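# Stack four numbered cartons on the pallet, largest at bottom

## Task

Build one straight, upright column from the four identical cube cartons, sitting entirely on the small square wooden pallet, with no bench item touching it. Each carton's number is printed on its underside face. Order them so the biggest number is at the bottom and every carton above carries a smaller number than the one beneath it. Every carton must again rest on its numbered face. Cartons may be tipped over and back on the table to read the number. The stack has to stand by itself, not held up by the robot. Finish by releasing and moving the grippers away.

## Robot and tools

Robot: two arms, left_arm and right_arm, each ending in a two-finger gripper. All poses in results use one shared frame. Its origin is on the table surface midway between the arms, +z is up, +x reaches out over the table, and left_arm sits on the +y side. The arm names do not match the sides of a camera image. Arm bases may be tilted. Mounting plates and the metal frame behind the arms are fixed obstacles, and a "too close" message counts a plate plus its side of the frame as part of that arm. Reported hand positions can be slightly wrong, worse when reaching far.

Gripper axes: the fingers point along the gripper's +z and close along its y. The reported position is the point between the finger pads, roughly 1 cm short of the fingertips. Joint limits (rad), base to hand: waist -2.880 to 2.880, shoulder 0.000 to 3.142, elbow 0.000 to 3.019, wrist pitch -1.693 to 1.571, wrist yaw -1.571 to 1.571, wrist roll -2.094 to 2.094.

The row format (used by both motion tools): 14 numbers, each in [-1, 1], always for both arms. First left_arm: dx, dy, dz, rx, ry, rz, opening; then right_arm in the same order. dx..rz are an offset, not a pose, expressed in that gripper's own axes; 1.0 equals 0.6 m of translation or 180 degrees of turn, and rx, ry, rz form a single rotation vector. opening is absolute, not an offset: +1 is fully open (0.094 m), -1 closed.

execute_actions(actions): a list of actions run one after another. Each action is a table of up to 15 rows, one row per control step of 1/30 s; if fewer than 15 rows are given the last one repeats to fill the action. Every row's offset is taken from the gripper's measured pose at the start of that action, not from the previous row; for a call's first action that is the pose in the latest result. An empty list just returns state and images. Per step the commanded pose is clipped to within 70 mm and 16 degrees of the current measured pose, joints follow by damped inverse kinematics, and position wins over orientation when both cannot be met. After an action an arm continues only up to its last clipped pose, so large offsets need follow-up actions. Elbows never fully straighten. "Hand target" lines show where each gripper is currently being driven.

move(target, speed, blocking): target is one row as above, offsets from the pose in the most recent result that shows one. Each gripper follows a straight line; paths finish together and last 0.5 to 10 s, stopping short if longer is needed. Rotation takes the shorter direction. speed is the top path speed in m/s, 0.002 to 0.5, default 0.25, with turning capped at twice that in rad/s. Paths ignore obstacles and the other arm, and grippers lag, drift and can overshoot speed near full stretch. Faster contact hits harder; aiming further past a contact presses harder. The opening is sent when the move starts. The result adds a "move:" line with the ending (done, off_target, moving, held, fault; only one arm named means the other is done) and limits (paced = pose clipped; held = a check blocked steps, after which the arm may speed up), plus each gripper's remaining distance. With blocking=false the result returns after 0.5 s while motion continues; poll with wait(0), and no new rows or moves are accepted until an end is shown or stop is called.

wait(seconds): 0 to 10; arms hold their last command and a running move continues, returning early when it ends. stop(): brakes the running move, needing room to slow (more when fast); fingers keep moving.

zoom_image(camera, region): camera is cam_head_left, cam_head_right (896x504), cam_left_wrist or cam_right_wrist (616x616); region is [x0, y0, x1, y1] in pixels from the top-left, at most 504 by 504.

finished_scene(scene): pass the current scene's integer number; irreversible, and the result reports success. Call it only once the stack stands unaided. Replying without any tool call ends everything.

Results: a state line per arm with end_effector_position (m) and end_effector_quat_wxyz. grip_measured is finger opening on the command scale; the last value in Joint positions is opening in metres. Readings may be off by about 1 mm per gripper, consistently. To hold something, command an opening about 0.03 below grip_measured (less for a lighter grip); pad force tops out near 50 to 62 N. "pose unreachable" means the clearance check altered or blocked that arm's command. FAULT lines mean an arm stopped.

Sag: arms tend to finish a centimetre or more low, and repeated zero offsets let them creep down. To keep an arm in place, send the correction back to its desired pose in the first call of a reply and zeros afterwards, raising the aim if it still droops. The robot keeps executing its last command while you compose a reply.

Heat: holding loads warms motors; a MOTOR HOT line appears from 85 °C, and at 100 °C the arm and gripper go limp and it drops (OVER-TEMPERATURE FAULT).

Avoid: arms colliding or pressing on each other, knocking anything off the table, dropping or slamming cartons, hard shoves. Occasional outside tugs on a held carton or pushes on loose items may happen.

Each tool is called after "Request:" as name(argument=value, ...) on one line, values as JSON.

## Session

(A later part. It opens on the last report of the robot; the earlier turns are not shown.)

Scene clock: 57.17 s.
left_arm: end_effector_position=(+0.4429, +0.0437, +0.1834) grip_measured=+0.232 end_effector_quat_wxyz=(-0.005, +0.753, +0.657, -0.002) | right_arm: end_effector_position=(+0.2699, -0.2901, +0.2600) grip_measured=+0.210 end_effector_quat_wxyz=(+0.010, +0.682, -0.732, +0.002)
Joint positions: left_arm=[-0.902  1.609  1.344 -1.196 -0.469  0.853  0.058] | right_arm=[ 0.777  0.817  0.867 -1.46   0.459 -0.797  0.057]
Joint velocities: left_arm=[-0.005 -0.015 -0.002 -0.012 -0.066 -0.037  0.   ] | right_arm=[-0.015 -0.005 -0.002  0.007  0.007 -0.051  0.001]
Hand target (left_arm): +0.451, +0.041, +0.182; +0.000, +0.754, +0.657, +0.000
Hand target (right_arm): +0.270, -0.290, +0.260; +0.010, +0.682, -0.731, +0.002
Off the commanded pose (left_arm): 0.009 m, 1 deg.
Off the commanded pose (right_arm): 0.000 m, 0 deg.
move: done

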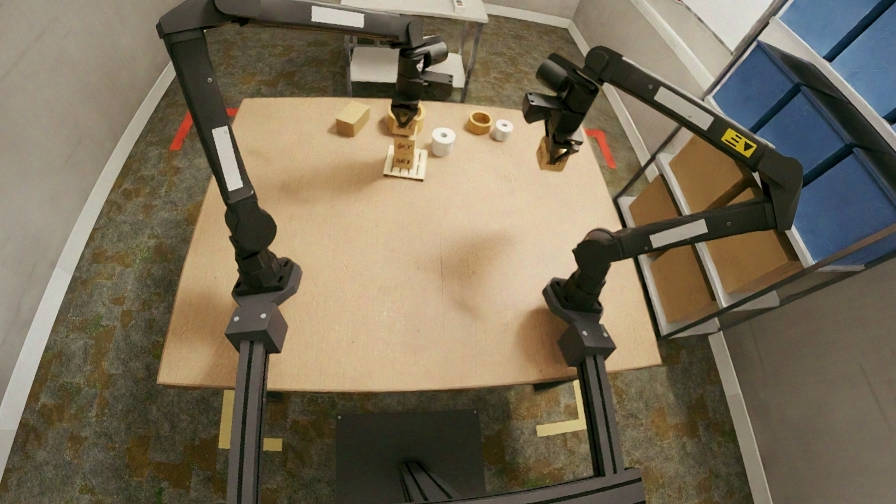

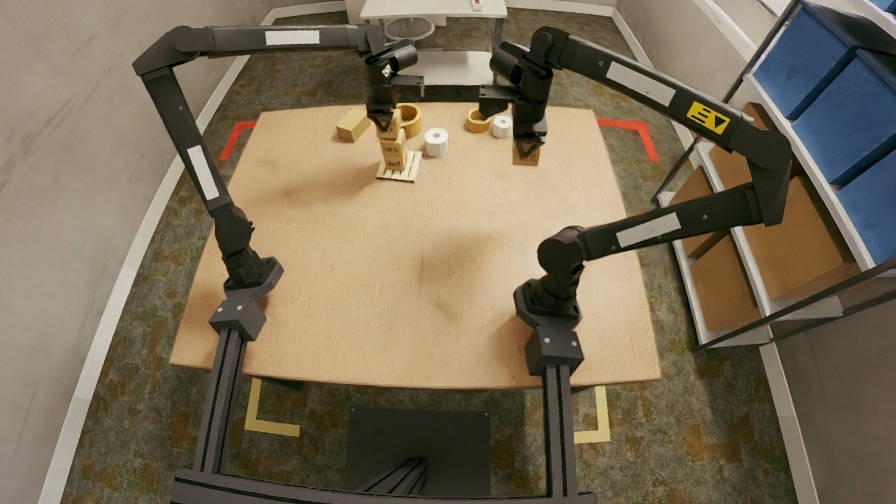

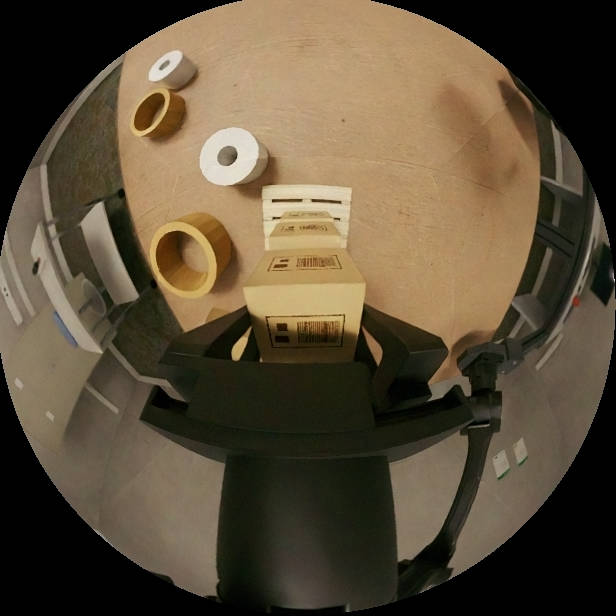

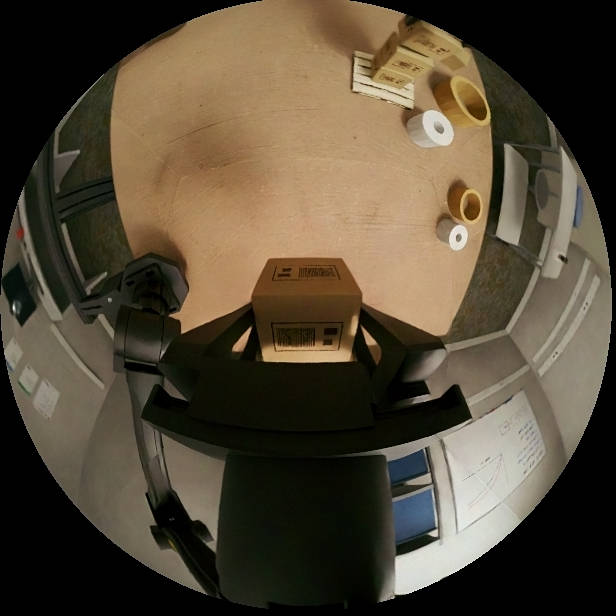

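Request:
move(target=[-0.01,0.006,0.038,0,0,0,0.16,0,0,0,0,0,0,0.15], speed=0.04)

Request:
zoom_image(camera="cam_head_left", region=[350,80,460,190])

Scene clock: 58.40 s.
left_arm: end_effector_position=(+0.4437, +0.0388, +0.1683) grip_measured=+0.232 end_effector_quat_wxyz=(-0.002, +0.751, +0.660, -0.002) | right_arm: end_effector_position=(+0.2699, -0.2901, +0.2600) grip_measured=+0.210 end_effector_quat_wxyz=(+0.010, +0.682, -0.732, +0.002)
Joint positions: left_arm=[-0.893  1.629  1.329 -1.149 -0.469  0.859  0.058] | right_arm=[ 0.777  0.817  0.867 -1.46   0.459 -0.797  0.057]
Joint velocities: left_arm=[ 0.005 -0.005  0.012  0.002  0.051 -0.022 -0.001] | right_arm=[-0.005 -0.005  0.002 -0.017 -0.007  0.066  0.   ]
Hand target (left_arm): +0.445, +0.037, +0.161; -0.005, +0.753, +0.657, -0.002
Hand target (right_arm): +0.270, -0.290, +0.260; +0.010, +0.682, -0.732, +0.002
Off the commanded pose (left_arm): 0.008 m, 1 deg.
Off the commanded pose (right_arm): 0.000 m, 0 deg.
move: done

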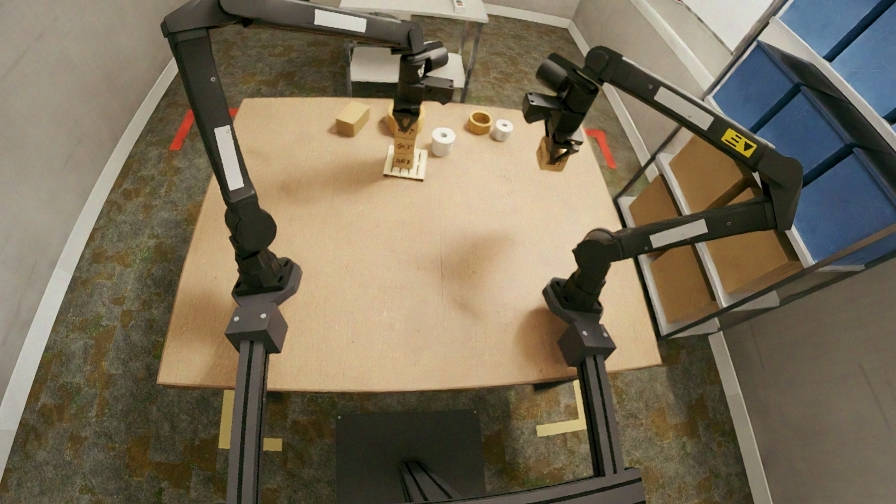

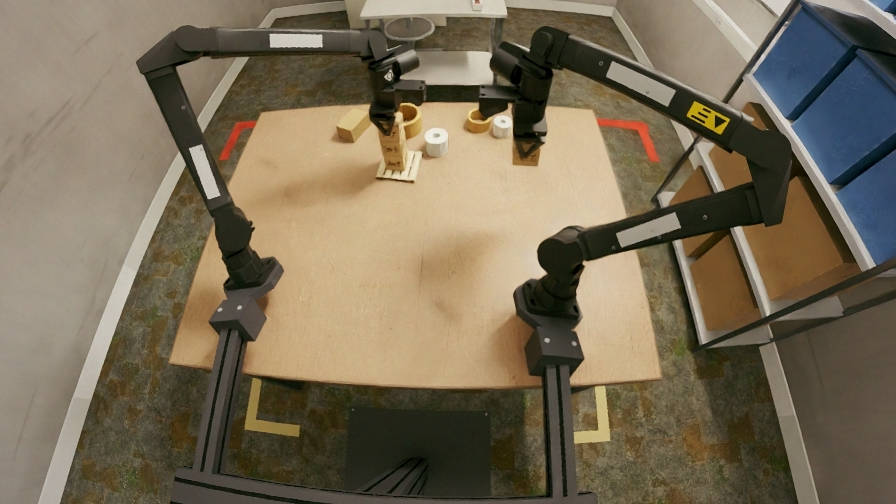

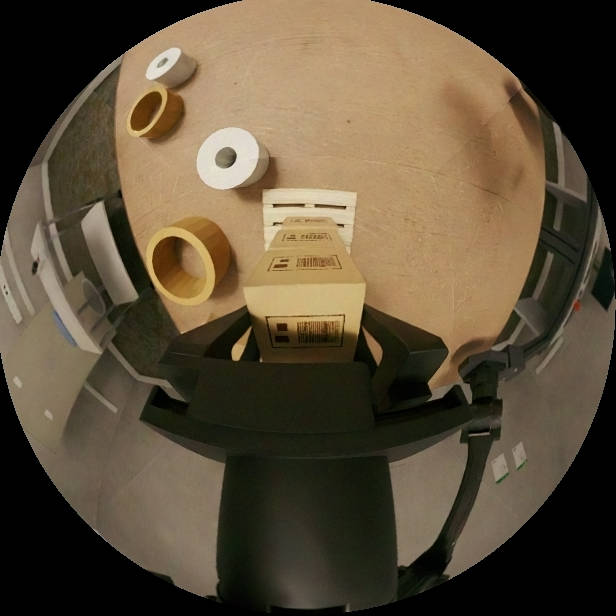

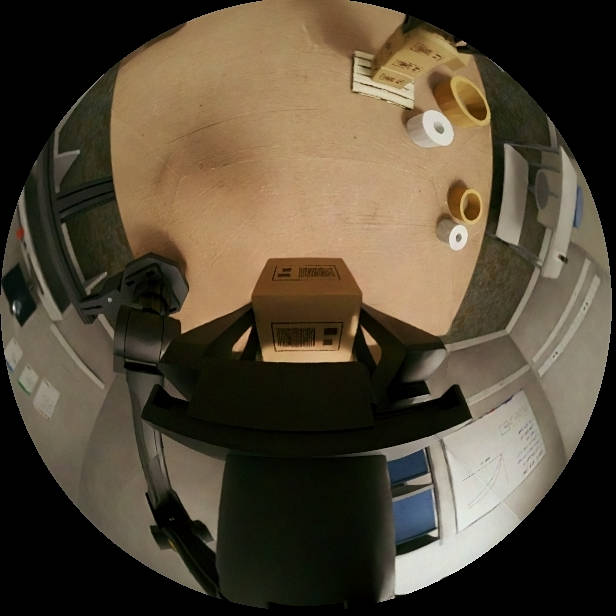

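Region (350, 80, 460, 190) of cam_head_left's 896x504 image, scaled by 4.582, with more detail than that image has.

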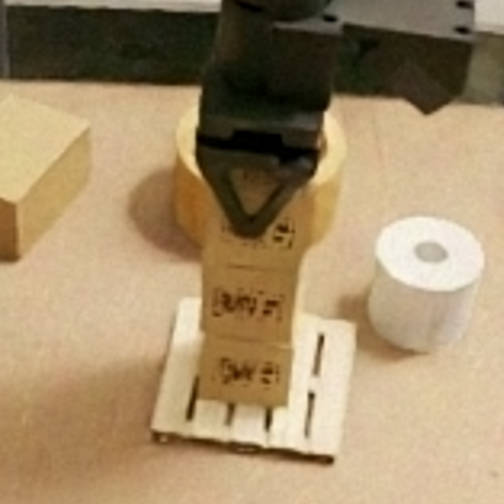

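Request:
move(target=[0,0,0,0,0,0,1,0,0,0,0,0,0,0.15])

Request:
move(target=[0,0.01,-0.13,0,0,0,1,0,0,0,0,0,0,0.15], speed=0.15)

Request:
move(target=[0.45,-0.35,0,0,0,0,1,0,0,0,0,0,0,0.15], speed=0.4)

Request:
move(target=[0,0,0,0,0,0,1,-0.55,-0.26,-0.07,0,0,0.02,0.15], speed=0.3)

Scene clock: 59.37 s.
left_arm: end_effector_position=(+0.4432, +0.0390, +0.1680) grip_measured=+1.000 end_effector_quat_wxyz=(-0.002, +0.751, +0.660, -0.002) | right_arm: end_effector_position=(+0.2699, -0.2901, +0.2600) grip_measured=+0.210 end_effector_quat_wxyz=(+0.010, +0.682, -0.732, +0.002)
Joint positions: left_arm=[-0.893  1.629  1.328 -1.149 -0.469  0.859  0.094] | right_arm=[ 0.777  0.817  0.867 -1.46   0.459 -0.797  0.057]
Joint velocities: left_arm=[ 0.005 -0.015  0.007 -0.002 -0.066 -0.051  0.   ] | right_arm=[-0.024  0.005  0.007 -0.007 -0.051 -0.022 -0.001]
Hand target (left_arm): +0.444, +0.039, +0.168; -0.002, +0.751, +0.660, -0.002
Hand target (right_arm): +0.270, -0.290, +0.260; +0.010, +0.682, -0.732, +0.002
Off the commanded pose (left_arm): 0.001 m, 0 deg.
Off the commanded pose (right_arm): 0.000 m, 0 deg.
move: done

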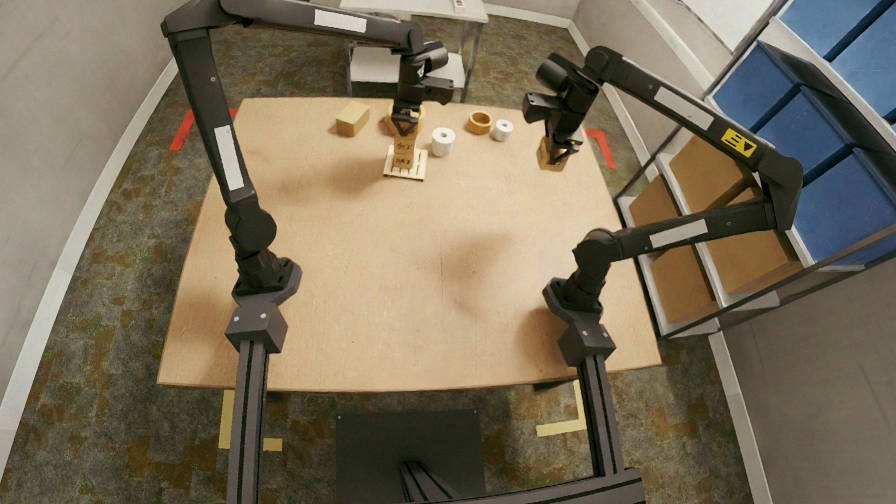

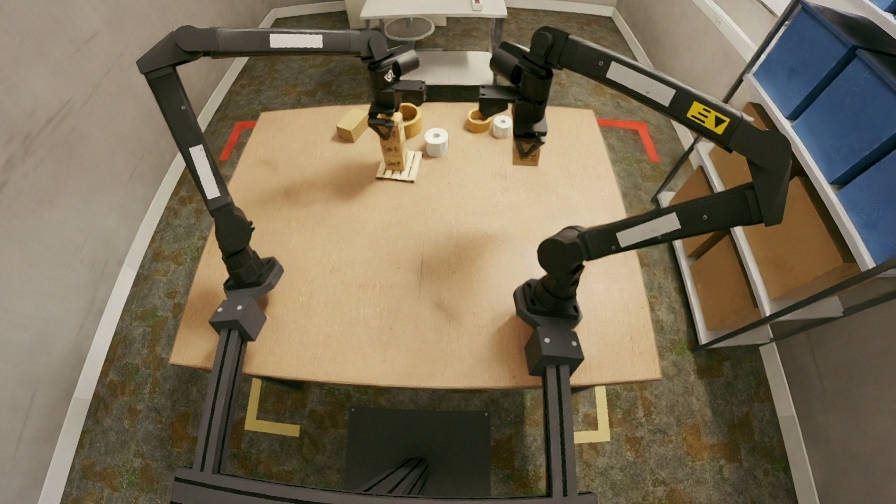

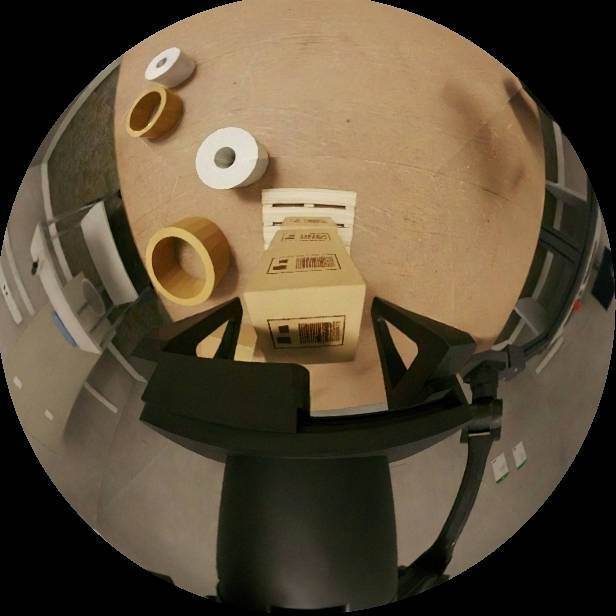

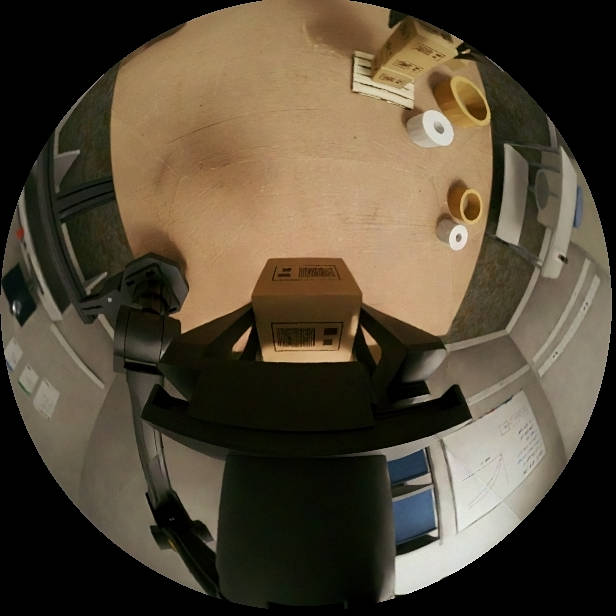

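Scene clock: 60.33 s.
left_arm: end_effector_position=(+0.4399, +0.0421, +0.2297) grip_measured=+1.000 end_effector_quat_wxyz=(-0.018, +0.759, +0.651, -0.002) | right_arm: end_effector_position=(+0.2699, -0.2901, +0.2600) grip_measured=+0.210 end_effector_quat_wxyz=(+0.010, +0.682, -0.732, +0.002)
Joint positions: left_arm=[-0.952  1.596  1.435 -1.355 -0.473  0.8    0.094] | right_arm=[ 0.777  0.817  0.867 -1.46   0.459 -0.797  0.057]
Joint velocities: left_arm=[-0.015 -0.005 -0.002 -0.002  0.007 -0.022  0.   ] | right_arm=[-0.015 -0.005 -0.007 -0.007 -0.022  0.051  0.001]
Hand target (left_arm): +0.449, +0.039, +0.246; -0.002, +0.751, +0.660, -0.002
Hand target (right_arm): +0.270, -0.290, +0.260; +0.010, +0.682, -0.732, +0.002
Off the commanded pose (left_arm): 0.019 m, 2 deg.
Off the commanded pose (right_arm): 0.000 m, 0 deg.
move: off_target (left_arm)

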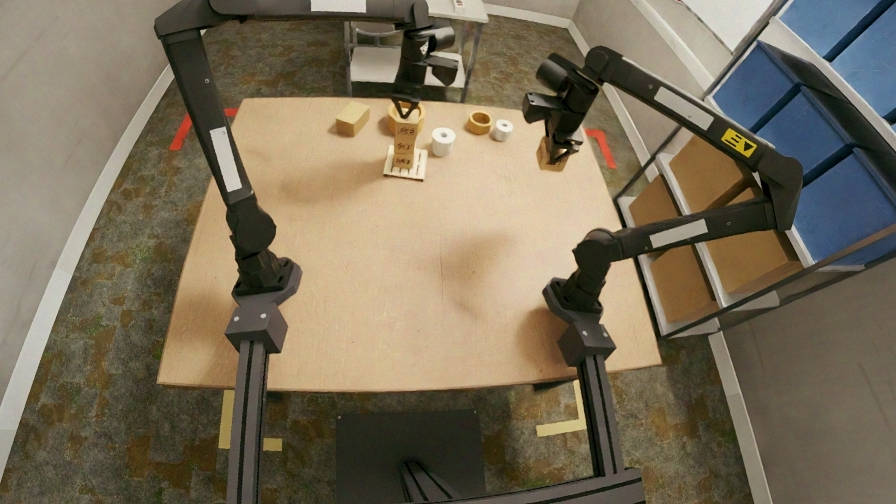

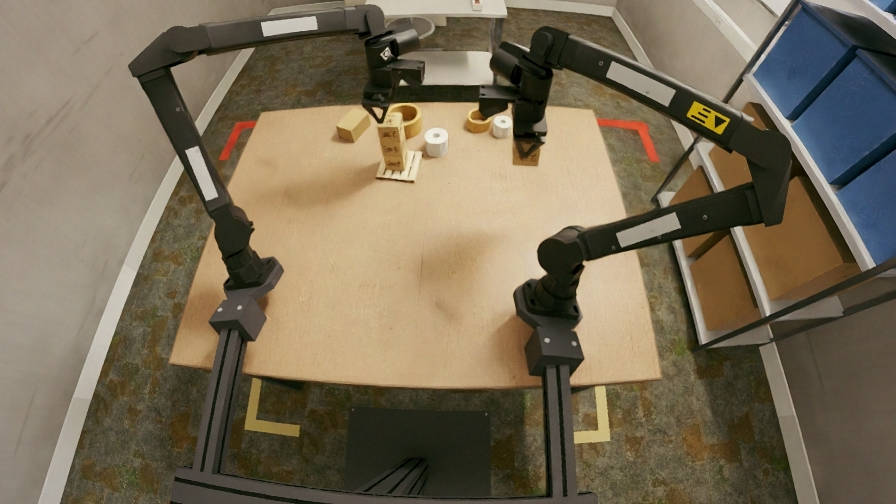

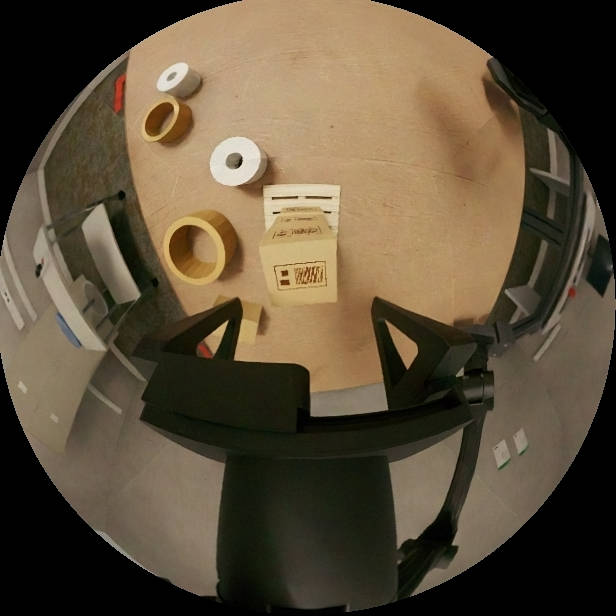

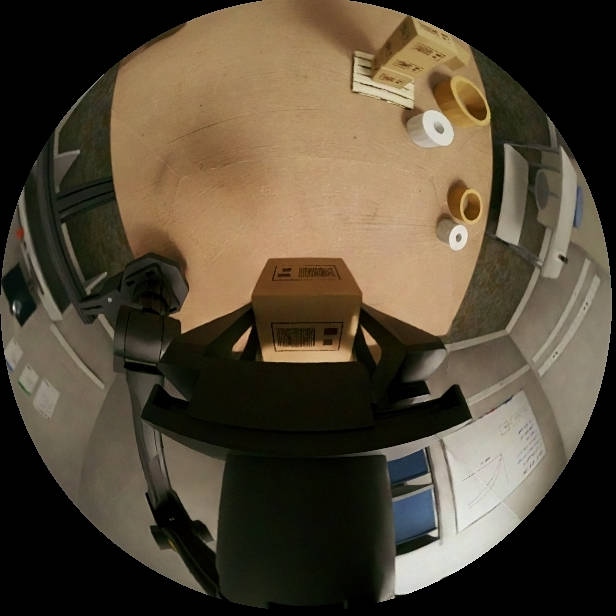

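Scene clock: 61.90 s.
left_arm: end_effector_position=(+0.2726, +0.3406, +0.2403) grip_measured=+1.000 end_effector_quat_wxyz=(-0.012, +0.753, +0.657, -0.001) | right_arm: end_effector_position=(+0.2699, -0.2901, +0.2600) grip_measured=+0.210 end_effector_quat_wxyz=(+0.010, +0.682, -0.732, +0.002)
Joint positions: left_arm=[-0.661  0.608  0.721 -1.474 -0.436  1.11   0.094] | right_arm=[ 0.777  0.817  0.867 -1.46   0.459 -0.797  0.057]
Joint velocities: left_arm=[-0.005 -0.015  0.002 -0.012  0.007  0.022  0.   ] | right_arm=[-0.024 -0.005 -0.007 -0.002  0.007  0.051  0.   ]
Hand target (left_arm): +0.273, +0.341, +0.240; -0.019, +0.758, +0.651, -0.004
Hand target (right_arm): +0.270, -0.290, +0.260; +0.010, +0.682, -0.732, +0.002
Off the commanded pose (left_arm): 0.001 m, 1 deg.
Off the commanded pose (right_arm): 0.000 m, 0 deg.
move: done

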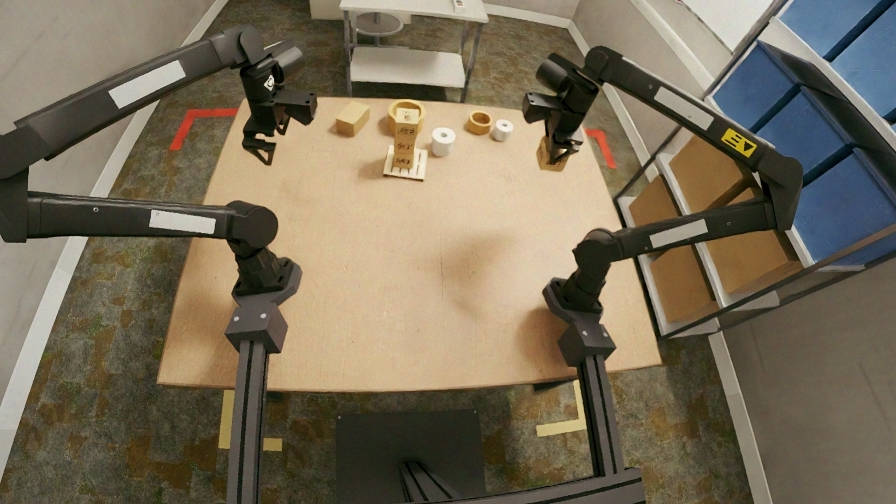

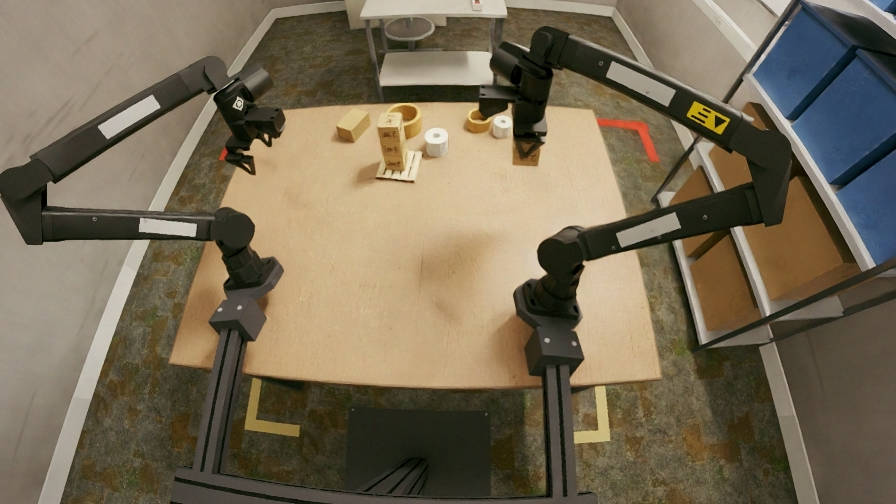

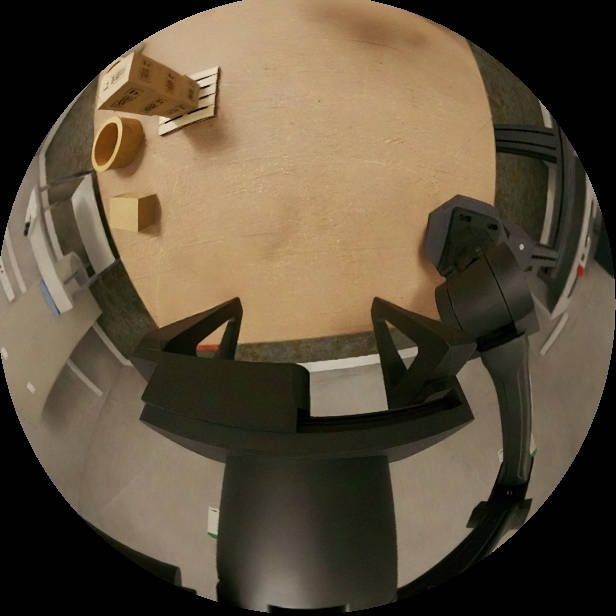

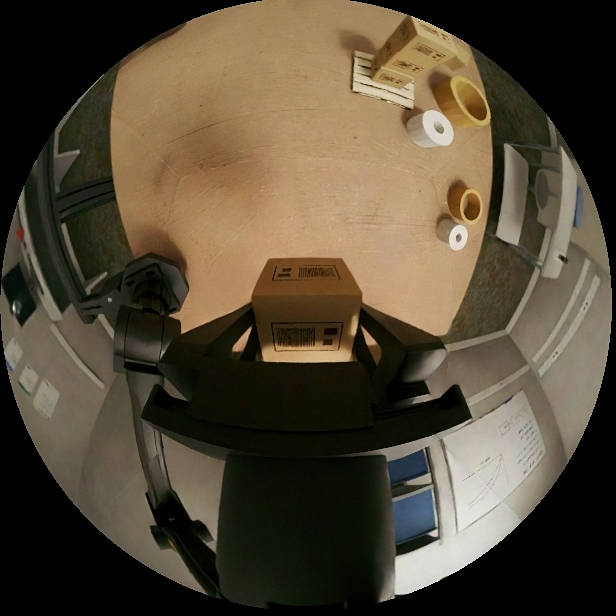

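Scene clock: 63.63 s.
left_arm: end_effector_position=(+0.2726, +0.3406, +0.2403) grip_measured=+1.000 end_effector_quat_wxyz=(-0.012, +0.753, +0.657, -0.001) | right_arm: end_effector_position=(+0.4439, +0.0140, +0.2828) grip_measured=+0.210 end_effector_quat_wxyz=(+0.029, +0.666, -0.745, +0.008)
Joint positions: left_arm=[-0.661  0.608  0.721 -1.474 -0.436  1.11   0.094] | right_arm=[ 0.999  1.795  1.836 -1.608  0.485 -0.487  0.057]
Joint velocities: left_arm=[-0.015  0.005  0.002 -0.007 -0.022  0.037  0.   ] | right_arm=[ 0.005 -0.005  0.017 -0.007  0.066  0.037 -0.001]
Hand target (left_arm): +0.273, +0.341, +0.240; -0.012, +0.753, +0.657, -0.001
Hand target (right_arm): +0.451, +0.025, +0.298; -0.011, -0.659, +0.752, -0.004
Off the commanded pose (left_arm): 0.000 m, 0 deg.
Off the commanded pose (right_arm): 0.020 m, 3 deg.
move: off_target (right_arm)

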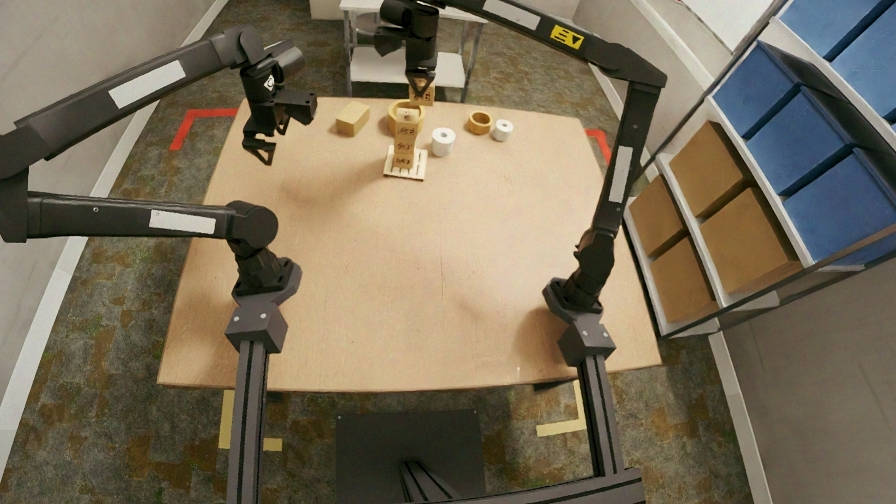

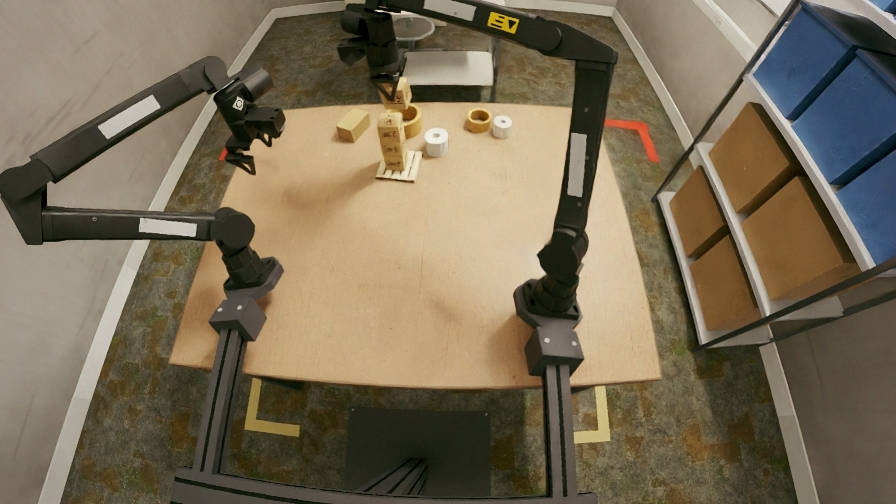

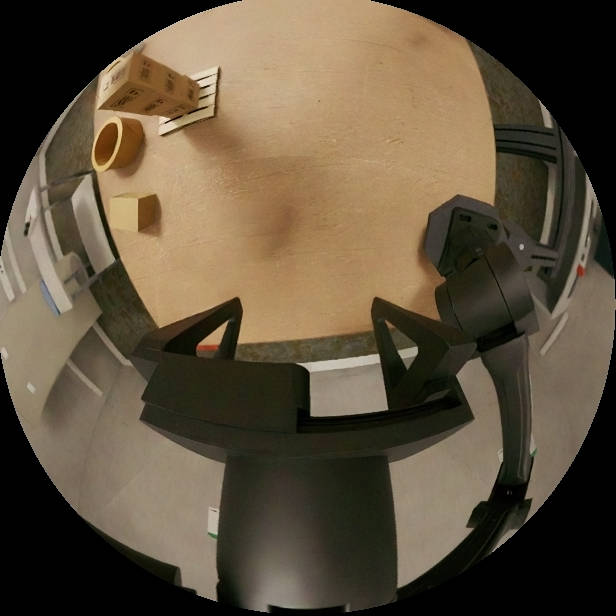

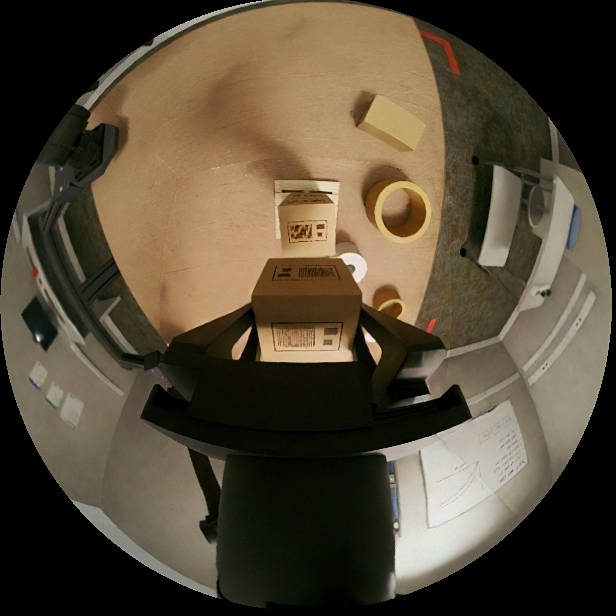

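Request:
move(target=[0,0,0,0,0,0,1,-0.045,0.012,0.088,0.0085,-0.017,0.008,0.15], speed=0.06)

Request:
zoom_image(camera="cam_head_left", region=[350,70,470,190])

Scene clock: 65.50 s.
left_arm: end_effector_position=(+0.2726, +0.3406, +0.2403) grip_measured=+1.000 end_effector_quat_wxyz=(-0.012, +0.753, +0.657, -0.001) | right_arm: end_effector_position=(+0.4377, +0.0399, +0.2443) grip_measured=+0.210 end_effector_quat_wxyz=(+0.011, -0.654, +0.757, +0.002)
Joint positions: left_arm=[-0.661  0.608  0.721 -1.474 -0.436  1.11   0.094] | right_arm=[ 0.999  1.795  1.723 -1.402  0.483 -0.497  0.057]
Joint velocities: left_arm=[-0.005  0.005  0.002  0.002  0.051 -0.037  0.   ] | right_arm=[ 0.005 -0.005 -0.002 -0.022 -0.007 -0.022  0.   ]
Hand target (left_arm): +0.273, +0.341, +0.240; -0.012, +0.753, +0.657, -0.001
Hand target (right_arm): +0.439, +0.039, +0.229; +0.001, -0.657, +0.754, +0.000
Off the commanded pose (left_arm): 0.000 m, 0 deg.
Off the commanded pose (right_arm): 0.016 m, 1 deg.
move: off_target (right_arm)

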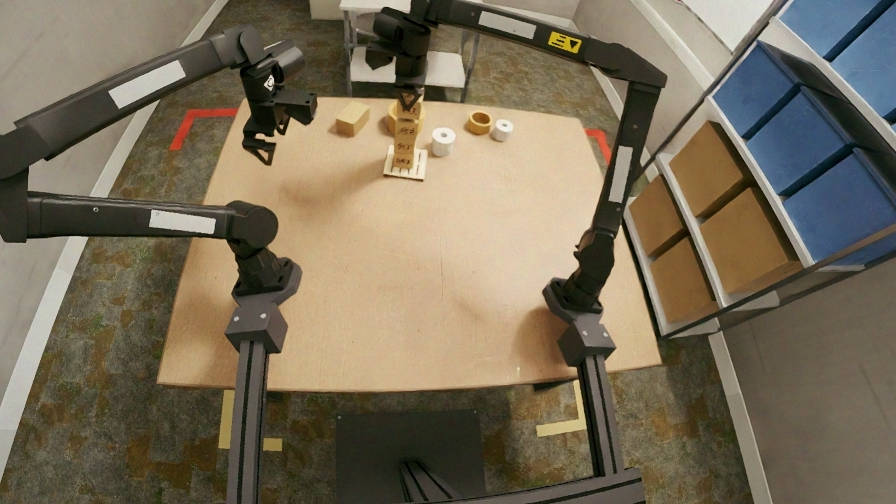

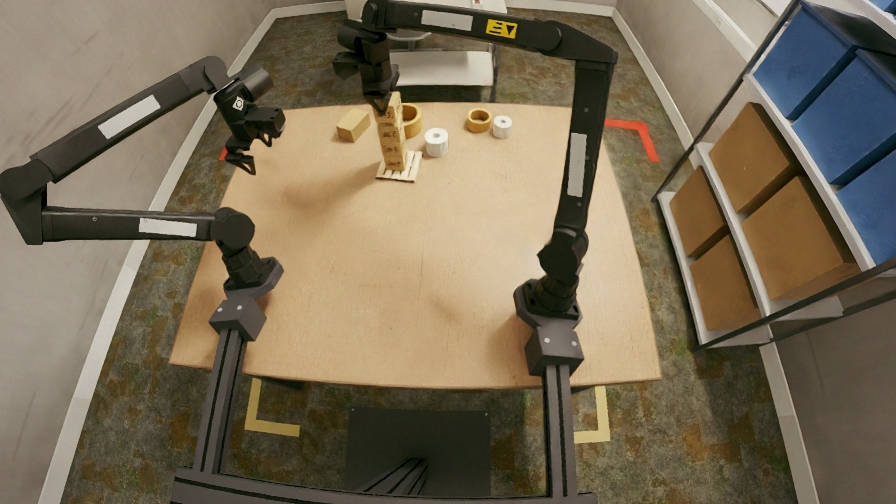

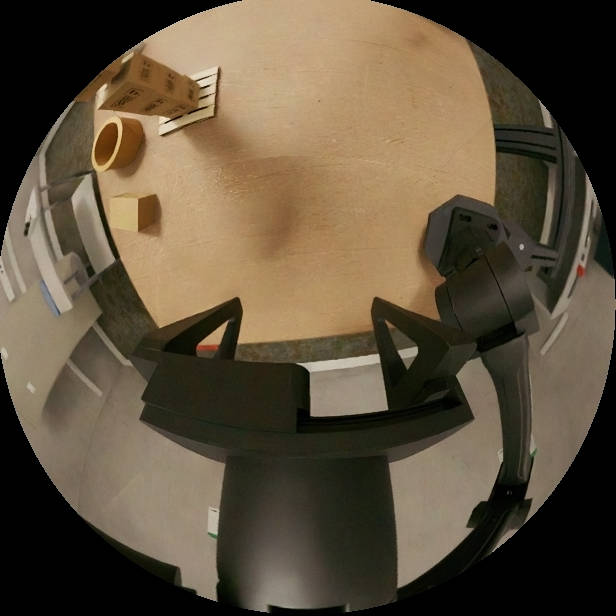

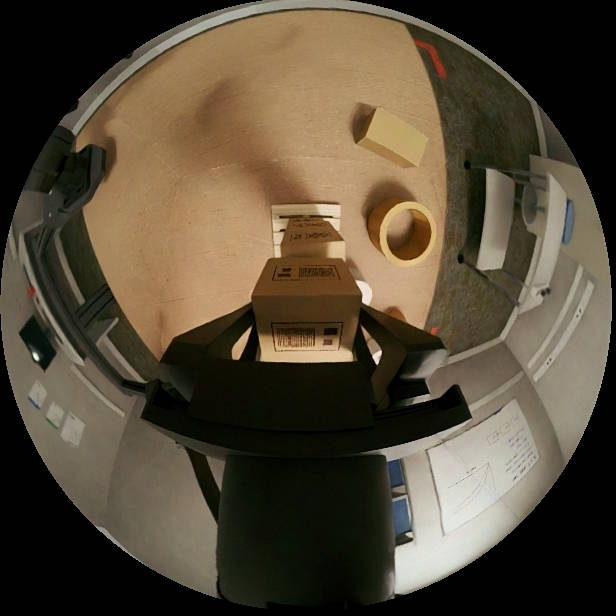

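Region (350, 70, 470, 190) of cam_head_left's 896x504 image, scaled by 4.200, with more detail than that image has.

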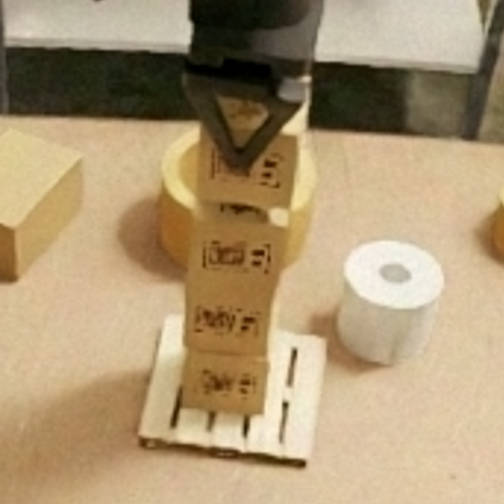

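Request:
move(target=[0,0,0,0,0,0,1,0.004,-0.004,0.046,0,-0.005,0,0.15], speed=0.04)

Request:
zoom_image(camera="cam_head_left", region=[350,70,470,190])

Scene clock: 66.67 s.
left_arm: end_effector_position=(+0.2726, +0.3406, +0.2403) grip_measured=+1.000 end_effector_quat_wxyz=(-0.012, +0.753, +0.657, -0.001) | right_arm: end_effector_position=(+0.4363, +0.0425, +0.2219) grip_measured=+0.210 end_effector_quat_wxyz=(+0.018, -0.653, +0.757, +0.008)
Joint positions: left_arm=[-0.661  0.608  0.721 -1.474 -0.436  1.11   0.094] | right_arm=[ 0.982  1.795  1.668 -1.32   0.473 -0.521  0.057]
Joint velocities: left_arm=[-0.005 -0.015  0.012 -0.012 -0.022 -0.007  0.   ] | right_arm=[-0.005  0.005  0.002 -0.012 -0.051 -0.095 -0.001]
Hand target (left_arm): +0.273, +0.341, +0.240; -0.012, +0.753, +0.657, -0.001
Hand target (right_arm): +0.440, +0.038, +0.217; +0.017, -0.654, +0.757, +0.008
Off the commanded pose (left_arm): 0.000 m, 0 deg.
Off the commanded pose (right_arm): 0.008 m, 0 deg.
move: done

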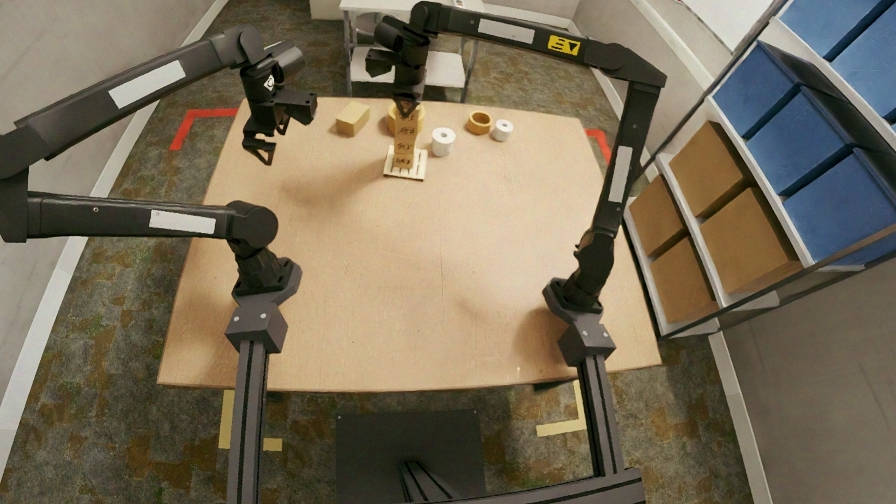

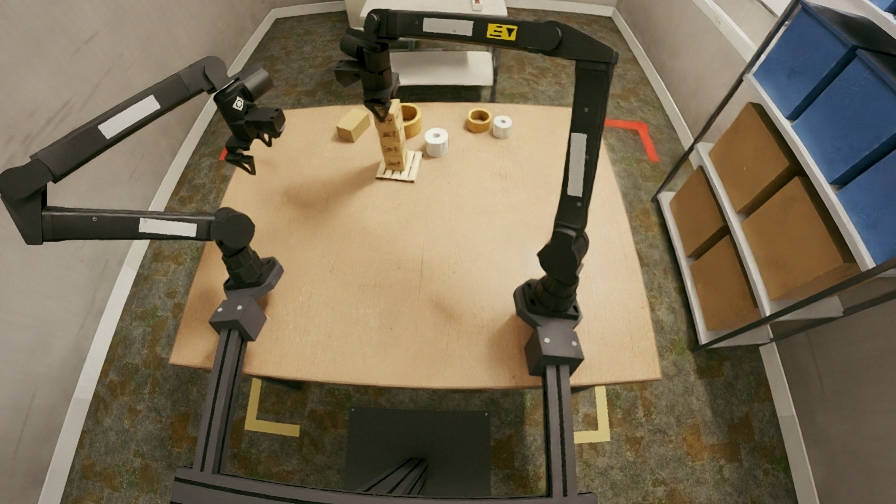

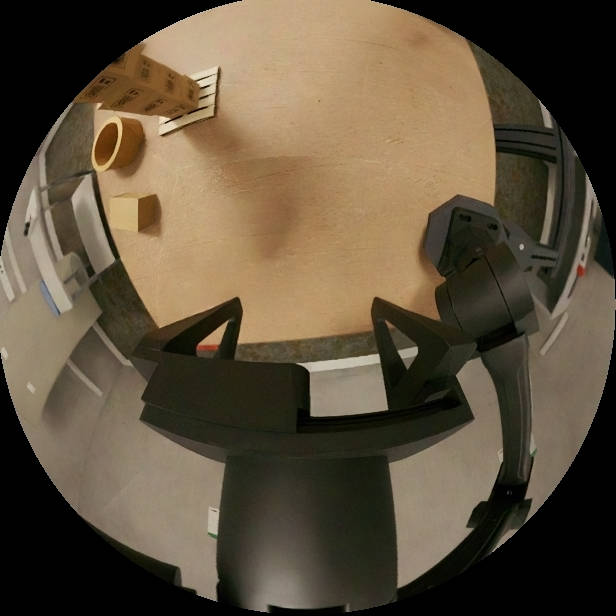

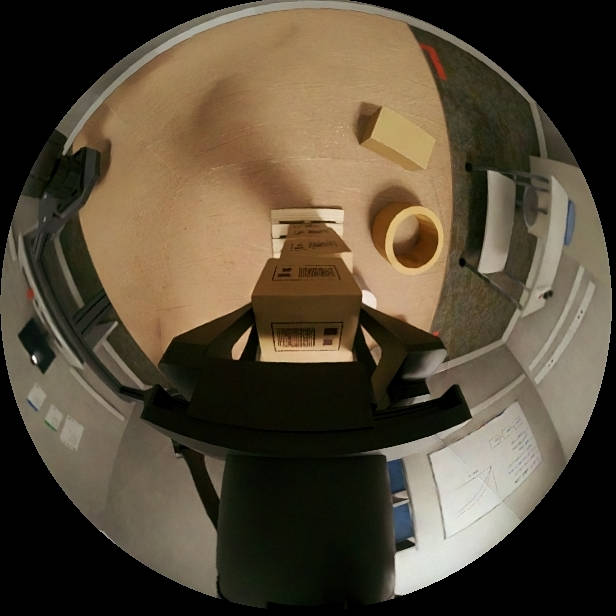

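Region (350, 70, 470, 190) of cam_head_left's 896x504 image, scaled by 4.200, with more detail than that image has.

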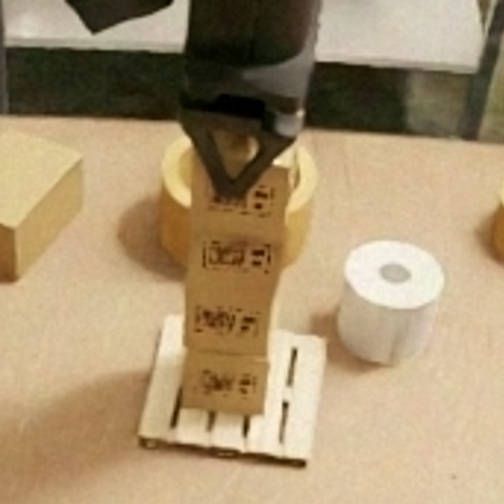

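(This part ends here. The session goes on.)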